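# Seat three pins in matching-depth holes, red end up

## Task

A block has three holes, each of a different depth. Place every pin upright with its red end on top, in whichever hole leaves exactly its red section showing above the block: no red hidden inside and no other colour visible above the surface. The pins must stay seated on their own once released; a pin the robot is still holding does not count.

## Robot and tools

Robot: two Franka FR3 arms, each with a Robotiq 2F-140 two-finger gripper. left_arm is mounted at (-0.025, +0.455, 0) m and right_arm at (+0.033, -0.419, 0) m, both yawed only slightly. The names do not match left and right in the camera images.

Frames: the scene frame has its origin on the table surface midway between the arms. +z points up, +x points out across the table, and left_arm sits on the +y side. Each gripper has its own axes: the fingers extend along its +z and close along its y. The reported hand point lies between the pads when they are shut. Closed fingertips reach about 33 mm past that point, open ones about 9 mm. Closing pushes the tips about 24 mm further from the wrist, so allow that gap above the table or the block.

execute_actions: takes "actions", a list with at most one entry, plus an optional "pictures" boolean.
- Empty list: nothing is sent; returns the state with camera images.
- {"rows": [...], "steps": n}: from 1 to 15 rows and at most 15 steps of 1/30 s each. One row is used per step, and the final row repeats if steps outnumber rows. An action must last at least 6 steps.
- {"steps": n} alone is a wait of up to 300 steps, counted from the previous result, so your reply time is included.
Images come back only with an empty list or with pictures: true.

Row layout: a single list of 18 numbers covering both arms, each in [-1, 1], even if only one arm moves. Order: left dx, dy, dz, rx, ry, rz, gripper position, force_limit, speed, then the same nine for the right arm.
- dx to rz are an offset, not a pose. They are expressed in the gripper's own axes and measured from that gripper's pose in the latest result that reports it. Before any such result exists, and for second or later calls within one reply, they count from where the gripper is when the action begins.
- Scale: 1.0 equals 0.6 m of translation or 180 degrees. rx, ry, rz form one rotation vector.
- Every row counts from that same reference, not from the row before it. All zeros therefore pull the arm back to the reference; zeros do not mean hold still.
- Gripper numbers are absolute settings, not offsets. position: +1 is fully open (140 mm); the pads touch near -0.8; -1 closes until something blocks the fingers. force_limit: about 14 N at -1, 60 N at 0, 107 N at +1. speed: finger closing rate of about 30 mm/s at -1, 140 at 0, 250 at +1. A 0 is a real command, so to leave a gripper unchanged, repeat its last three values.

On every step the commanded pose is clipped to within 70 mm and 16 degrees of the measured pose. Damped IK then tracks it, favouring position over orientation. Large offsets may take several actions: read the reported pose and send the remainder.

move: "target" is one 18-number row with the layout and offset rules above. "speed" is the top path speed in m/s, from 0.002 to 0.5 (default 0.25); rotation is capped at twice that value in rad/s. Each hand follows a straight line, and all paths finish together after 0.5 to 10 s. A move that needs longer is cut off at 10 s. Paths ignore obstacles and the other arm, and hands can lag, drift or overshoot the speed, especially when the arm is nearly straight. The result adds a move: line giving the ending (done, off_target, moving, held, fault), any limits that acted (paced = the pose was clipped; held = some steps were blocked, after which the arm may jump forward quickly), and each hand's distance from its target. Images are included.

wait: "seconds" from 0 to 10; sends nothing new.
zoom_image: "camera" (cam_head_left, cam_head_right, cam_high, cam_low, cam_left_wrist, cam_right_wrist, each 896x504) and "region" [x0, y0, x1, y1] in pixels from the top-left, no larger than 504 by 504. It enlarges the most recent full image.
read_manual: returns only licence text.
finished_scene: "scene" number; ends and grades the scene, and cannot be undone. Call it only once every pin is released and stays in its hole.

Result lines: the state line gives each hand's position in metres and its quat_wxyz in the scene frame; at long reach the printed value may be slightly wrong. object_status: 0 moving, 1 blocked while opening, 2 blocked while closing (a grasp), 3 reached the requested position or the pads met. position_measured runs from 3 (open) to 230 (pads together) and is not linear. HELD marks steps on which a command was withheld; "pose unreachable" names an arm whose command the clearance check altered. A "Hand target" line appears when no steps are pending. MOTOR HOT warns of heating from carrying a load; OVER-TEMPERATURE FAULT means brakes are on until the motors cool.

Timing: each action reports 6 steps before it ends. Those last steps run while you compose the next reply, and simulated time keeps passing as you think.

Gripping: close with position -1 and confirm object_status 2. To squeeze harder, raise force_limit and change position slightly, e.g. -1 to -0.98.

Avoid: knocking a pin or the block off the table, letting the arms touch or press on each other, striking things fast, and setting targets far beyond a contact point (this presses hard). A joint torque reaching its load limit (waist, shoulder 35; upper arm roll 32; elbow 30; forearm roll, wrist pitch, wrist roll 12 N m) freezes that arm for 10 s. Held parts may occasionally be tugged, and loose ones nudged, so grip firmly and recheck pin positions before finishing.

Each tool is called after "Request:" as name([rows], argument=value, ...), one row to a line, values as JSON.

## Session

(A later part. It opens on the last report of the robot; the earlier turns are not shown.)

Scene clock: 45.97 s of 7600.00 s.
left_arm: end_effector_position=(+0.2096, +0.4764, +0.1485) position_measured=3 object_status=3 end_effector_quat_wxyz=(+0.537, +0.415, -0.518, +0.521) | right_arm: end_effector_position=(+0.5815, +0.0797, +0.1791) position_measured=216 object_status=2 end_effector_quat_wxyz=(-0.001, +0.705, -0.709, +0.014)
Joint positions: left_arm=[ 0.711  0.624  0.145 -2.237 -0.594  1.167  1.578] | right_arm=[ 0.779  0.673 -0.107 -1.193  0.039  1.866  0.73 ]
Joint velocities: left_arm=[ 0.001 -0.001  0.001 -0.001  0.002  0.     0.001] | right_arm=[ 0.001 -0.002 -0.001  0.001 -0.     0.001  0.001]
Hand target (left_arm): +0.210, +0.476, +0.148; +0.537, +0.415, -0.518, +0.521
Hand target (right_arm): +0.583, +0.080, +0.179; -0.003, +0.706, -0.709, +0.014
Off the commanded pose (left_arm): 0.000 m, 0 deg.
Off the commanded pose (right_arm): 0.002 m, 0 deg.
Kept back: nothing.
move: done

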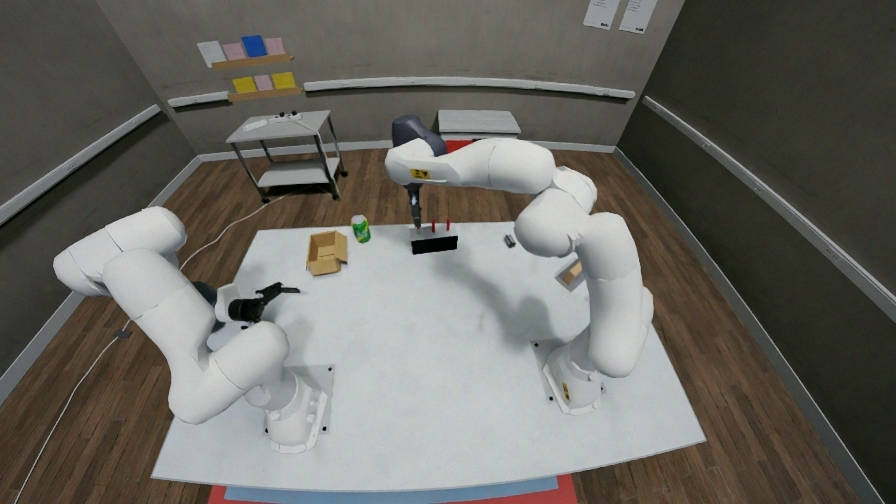

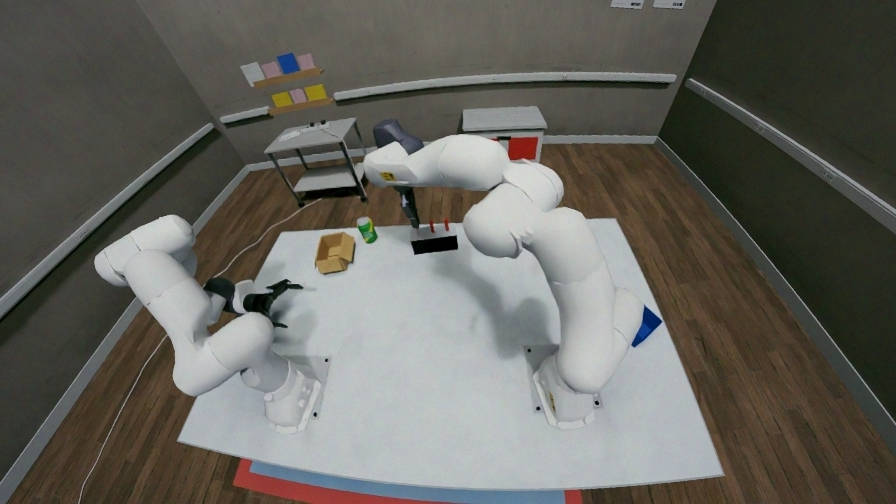

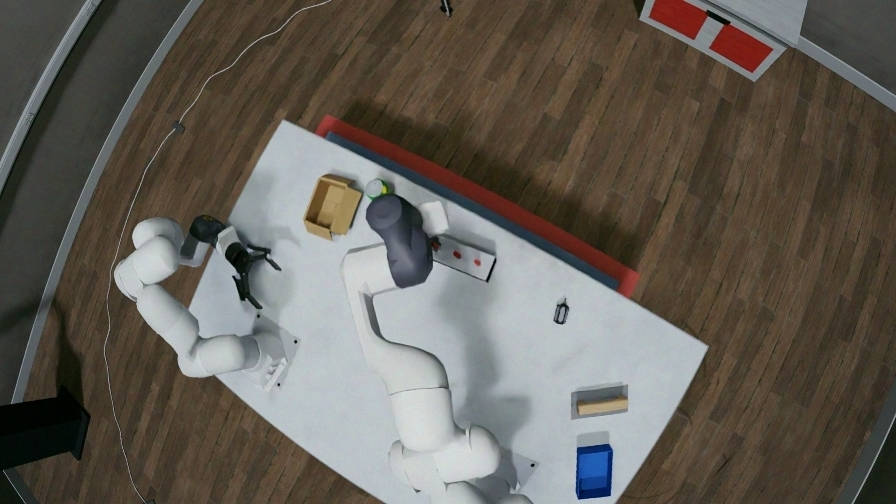

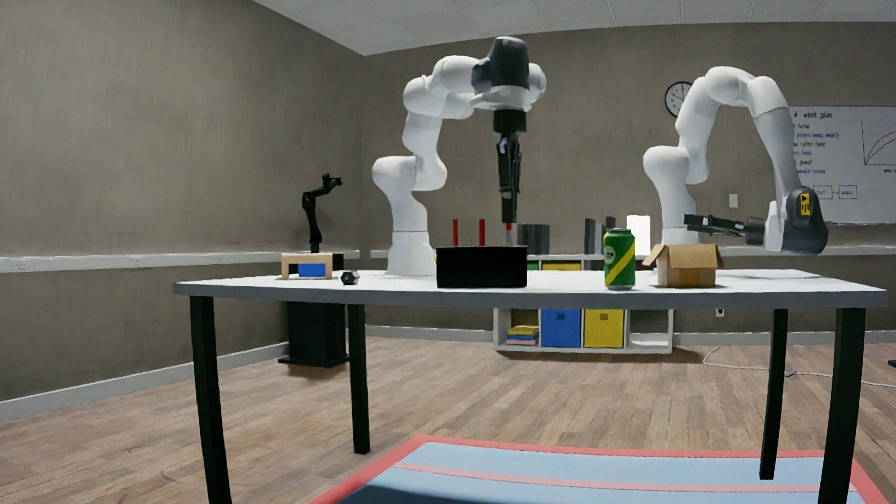

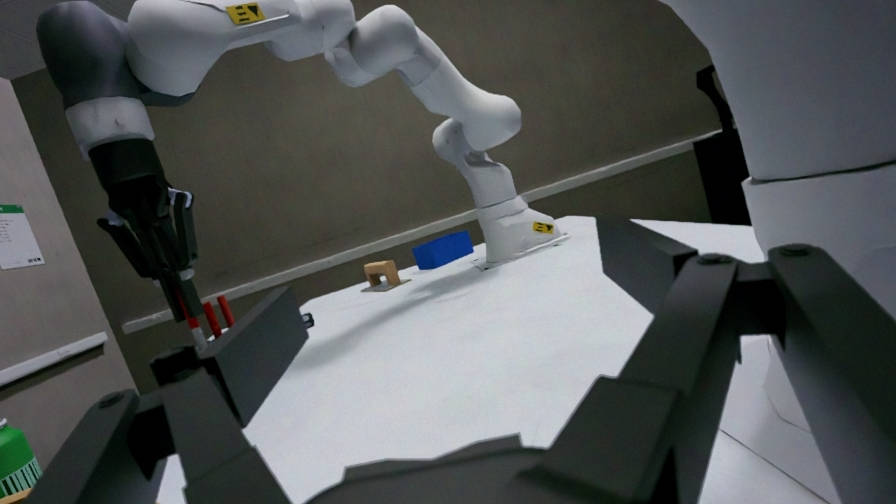

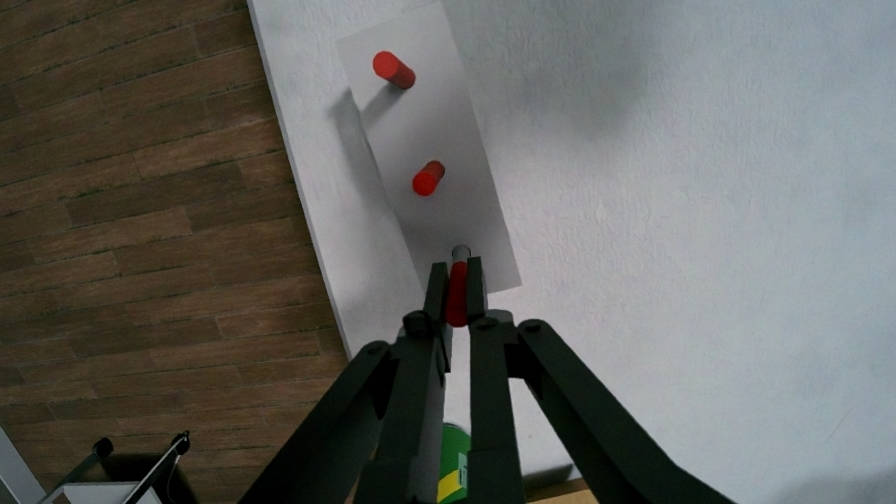

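Request:
move(target=[0,0,0,0,0,0,1,0,0,-0.003,0,0.061,0,0,0,-1,0,-0.5], speed=0.05)

Request:
execute_actions([
  {"rows":[[0,0,0,0,0,0,1,0,0,0,0,0,0,0,0,-0.25,0,0]],"steps":8},
])

Request:
move(target=[0,0,0,0,0,0,1,0,0,0,0,-0.1,0,0,0,-0.25,0,0], speed=0.15)

Request:
zoom_image(camera="cam_low", region=[420,170,540,290])

Scene clock: 47.27 s of 7600.00 s.
left_arm: end_effector_position=(+0.2096, +0.4764, +0.1485) position_measured=3 object_status=3 end_effector_quat_wxyz=(+0.537, +0.415, -0.518, +0.521) | right_arm: end_effector_position=(+0.5822, +0.0801, +0.1452) position_measured=216 object_status=2 end_effector_quat_wxyz=(-0.000, +0.706, -0.708, +0.015)
Joint positions: left_arm=[ 0.711  0.624  0.145 -2.237 -0.594  1.167  1.578] | right_arm=[ 0.779  0.695 -0.104 -1.244  0.039  1.937  0.73 ]
Joint velocities: left_arm=[-0.    -0.    -0.001 -0.    -0.002  0.001  0.002] | right_arm=[ 0.001 -0.001 -0.    -0.     0.     0.    -0.001]
Hand target (left_arm): +0.210, +0.476, +0.148; +0.537, +0.415, -0.518, +0.521
Hand target (right_arm): +0.582, +0.081, +0.142; -0.001, +0.706, -0.709, +0.014
Off the commanded pose (left_arm): 0.000 m, 0 deg.
Off the commanded pose (right_arm): 0.003 m, 0 deg.
Kept back: nothing.
move: done

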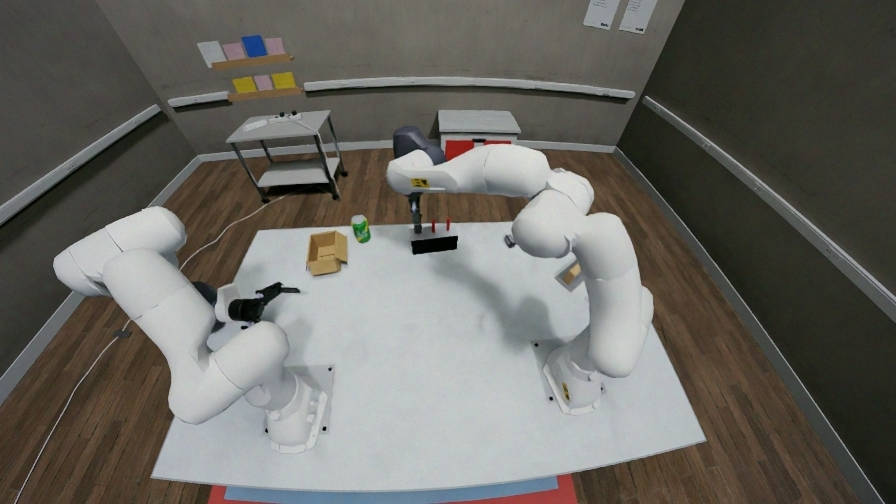

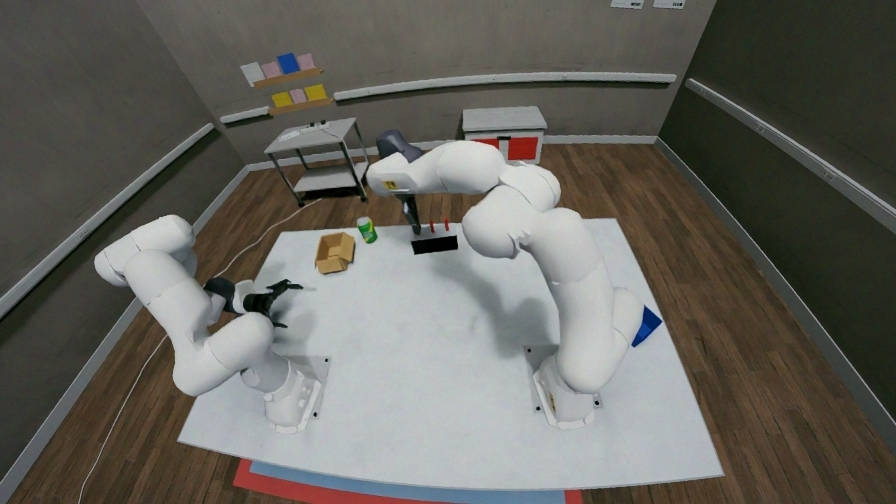

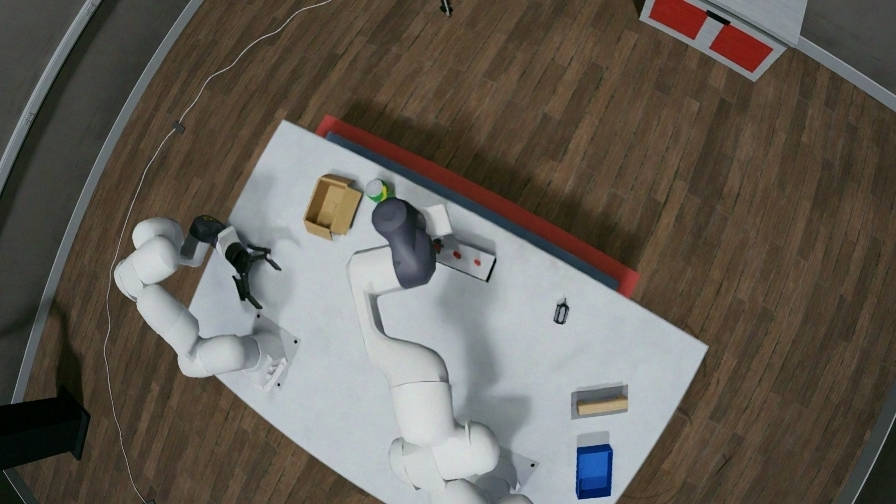

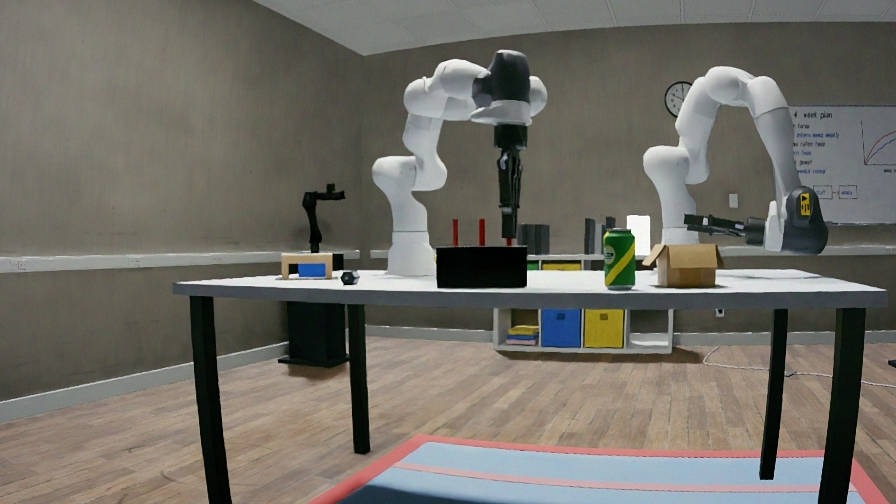

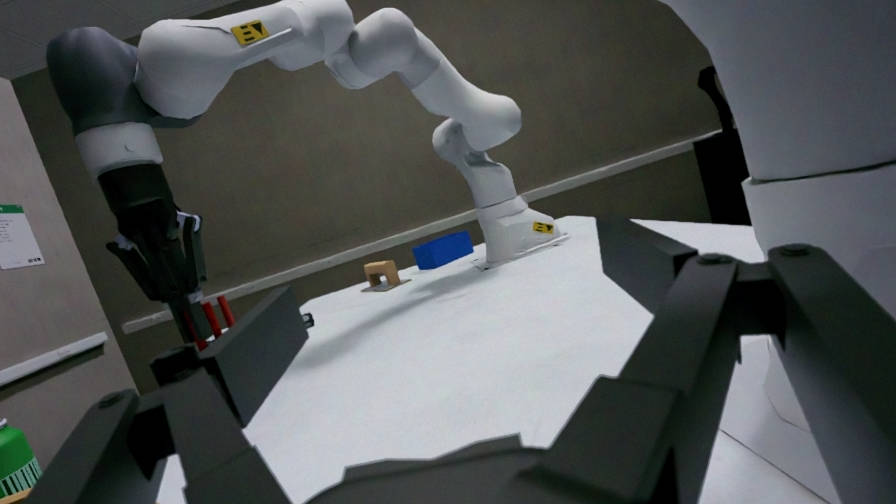

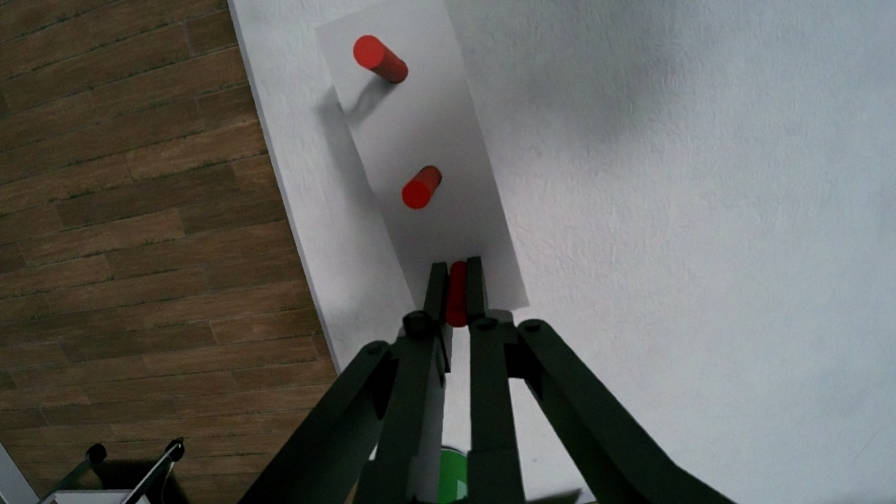

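Scene clock: 47.33 s of 7600.00 s.
left_arm: end_effector_position=(+0.2096, +0.4764, +0.1485) position_measured=3 object_status=3 end_effector_quat_wxyz=(+0.537, +0.415, -0.518, +0.521) | right_arm: end_effector_position=(+0.5822, +0.0801, +0.1452) position_measured=216 object_status=0 end_effector_quat_wxyz=(-0.000, +0.706, -0.708, +0.015)
Joint positions: left_arm=[ 0.711  0.624  0.145 -2.237 -0.594  1.167  1.578] | right_arm=[ 0.779  0.695 -0.104 -1.244  0.039  1.937  0.73 ]
Joint velocities: left_arm=[-0.001 -0.001 -0.001  0.001 -0.001 -0.     0.   ] | right_arm=[-0.    -0.001 -0.001 -0.001 -0.001  0.001  0.001]
Steps of this call (steps 1 to 2: the first 2 steps of this action). Readings (end_effector_position | what the end effector reports):
1: left_arm (+0.2096, +0.4764, +0.1485) | right_arm (+0.5822, +0.0801, +0.1452) | left_arm position_measured=3 object_status=3 | right_arm position_measured=216 object_status=0
2: the state above

Scene clock: 48.83 s of 7600.00 s.
left_arm: end_effector_position=(+0.2096, +0.4764, +0.1485) position_measured=3 object_status=3 end_effector_quat_wxyz=(+0.537, +0.415, -0.518, +0.521) | right_arm: end_effector_position=(+0.5810, +0.0842, +0.2057) position_measured=160 object_status=3 end_effector_quat_wxyz=(-0.003, +0.707, -0.707, +0.014)
Joint positions: left_arm=[ 0.711  0.624  0.145 -2.237 -0.594  1.167  1.578] | right_arm=[ 0.779  0.672 -0.105 -1.128  0.039  1.805  0.73 ]
Joint velocities: left_arm=[ 0.001 -0.001  0.    -0.001 -0.001 -0.     0.001] | right_arm=[-0.     0.002 -0.002  0.    -0.001 -0.01   0.   ]
Hand target (left_arm): +0.210, +0.476, +0.148; +0.537, +0.415, -0.518, +0.521
Hand target (right_arm): +0.581, +0.082, +0.205; -0.000, +0.706, -0.708, +0.015
Off your previous action's commanded pose (left_arm): 0.000 m, 0 deg at its last step (step 6 of this call).
Off your previous action's commanded pose (right_arm): 0.000 m, 0 deg at its last step (step 6 of this call).
Off the commanded pose (left_arm): 0.000 m, 0 deg.
Off the commanded pose (right_arm): 0.003 m, 0 deg.
Kept back: nothing.
move: done

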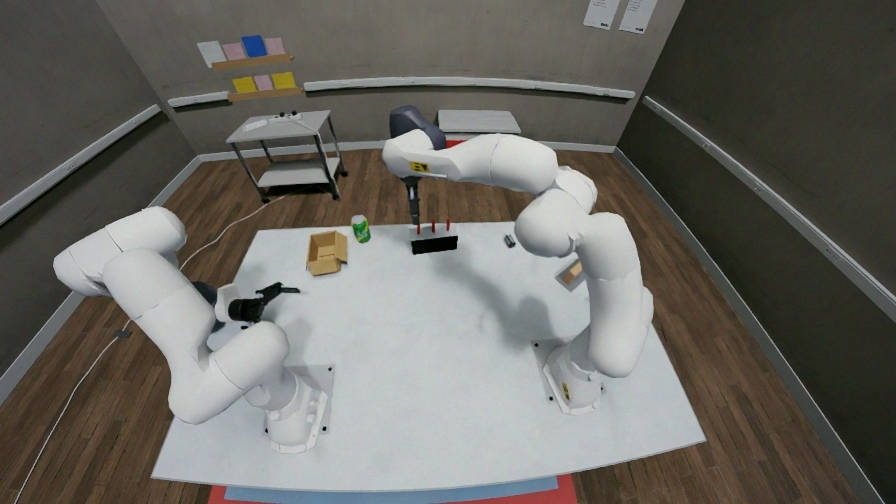

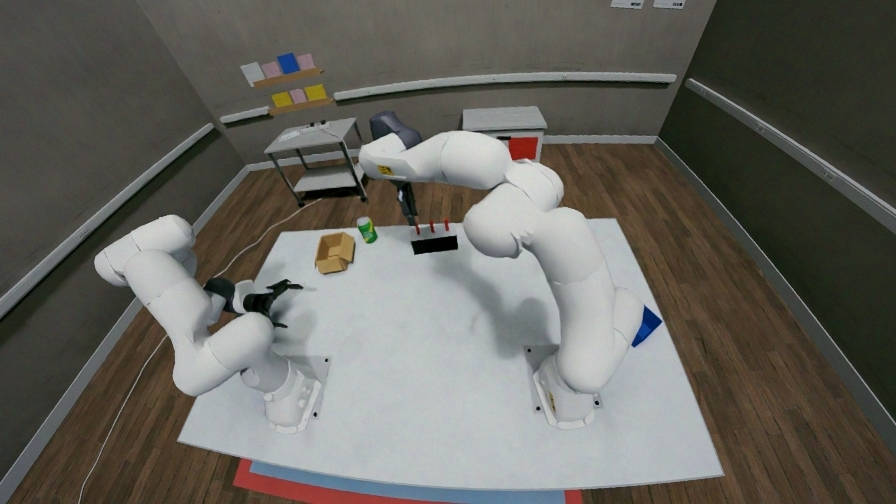

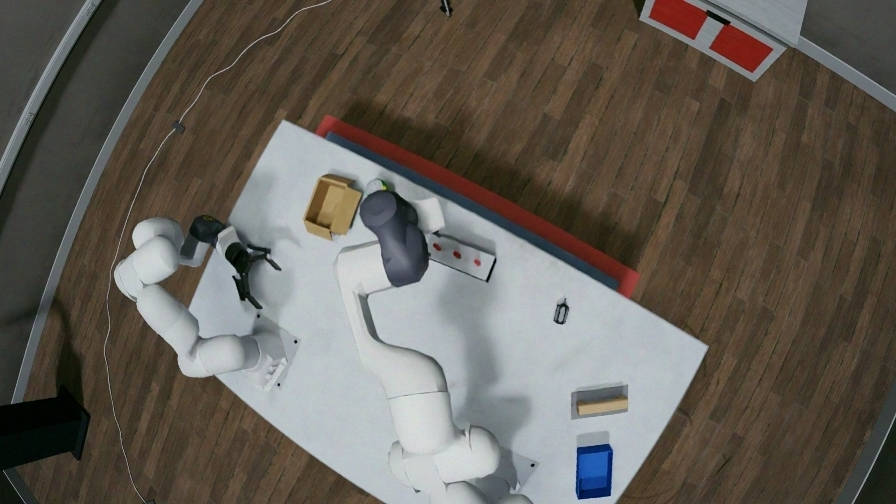

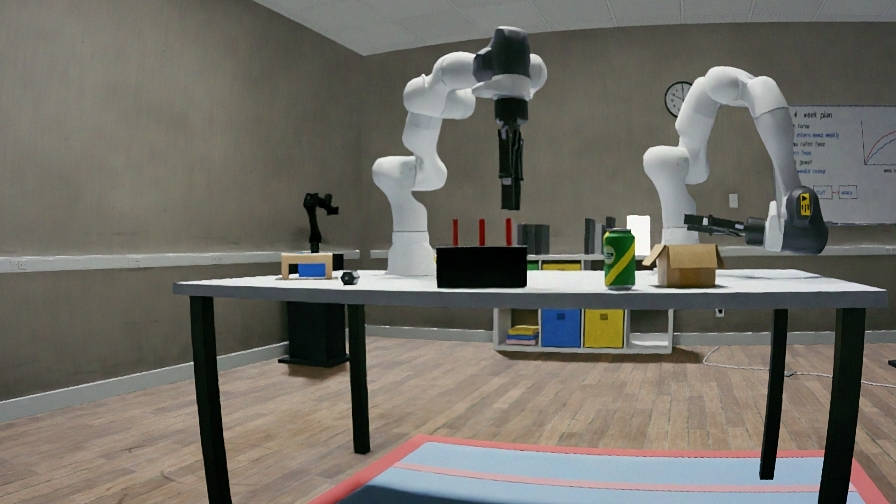

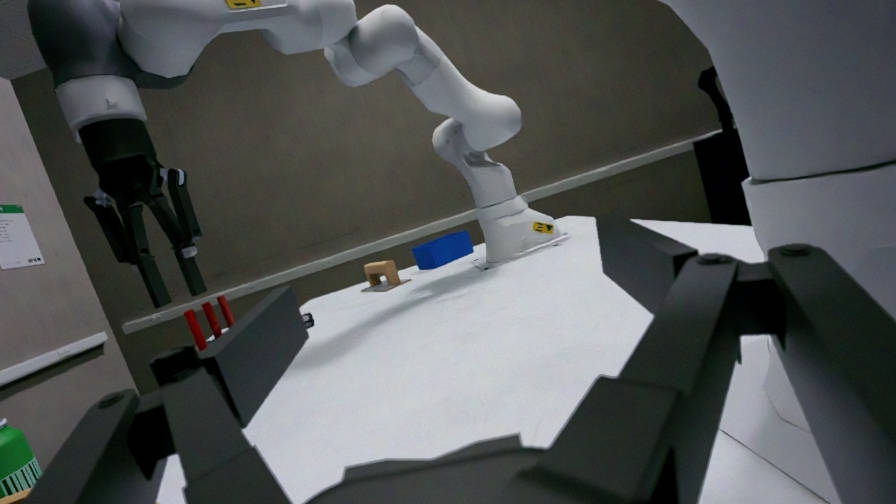

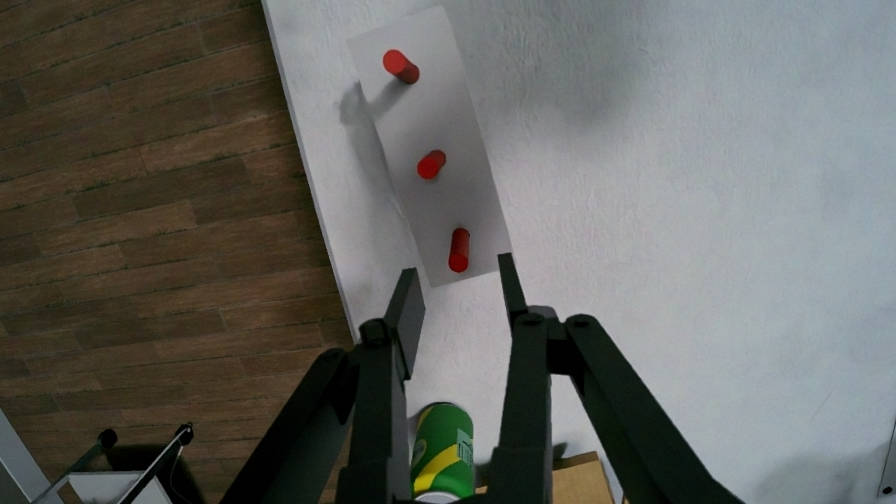

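Region (420, 170, 540, 290) of cam_low's 896x504 image, scaled by 4.200, with more detail than that image has.

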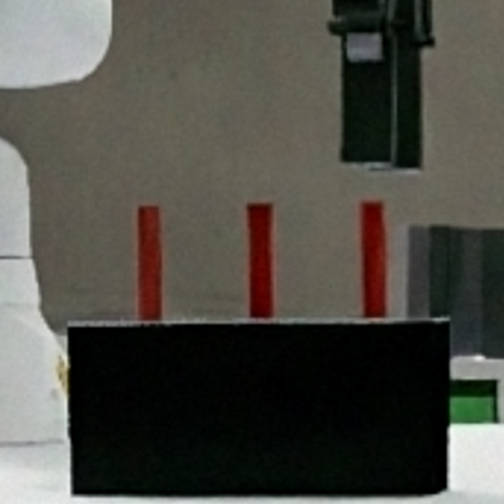

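Request:
finished_scene(scene=2)

The scene is finished: the task was done.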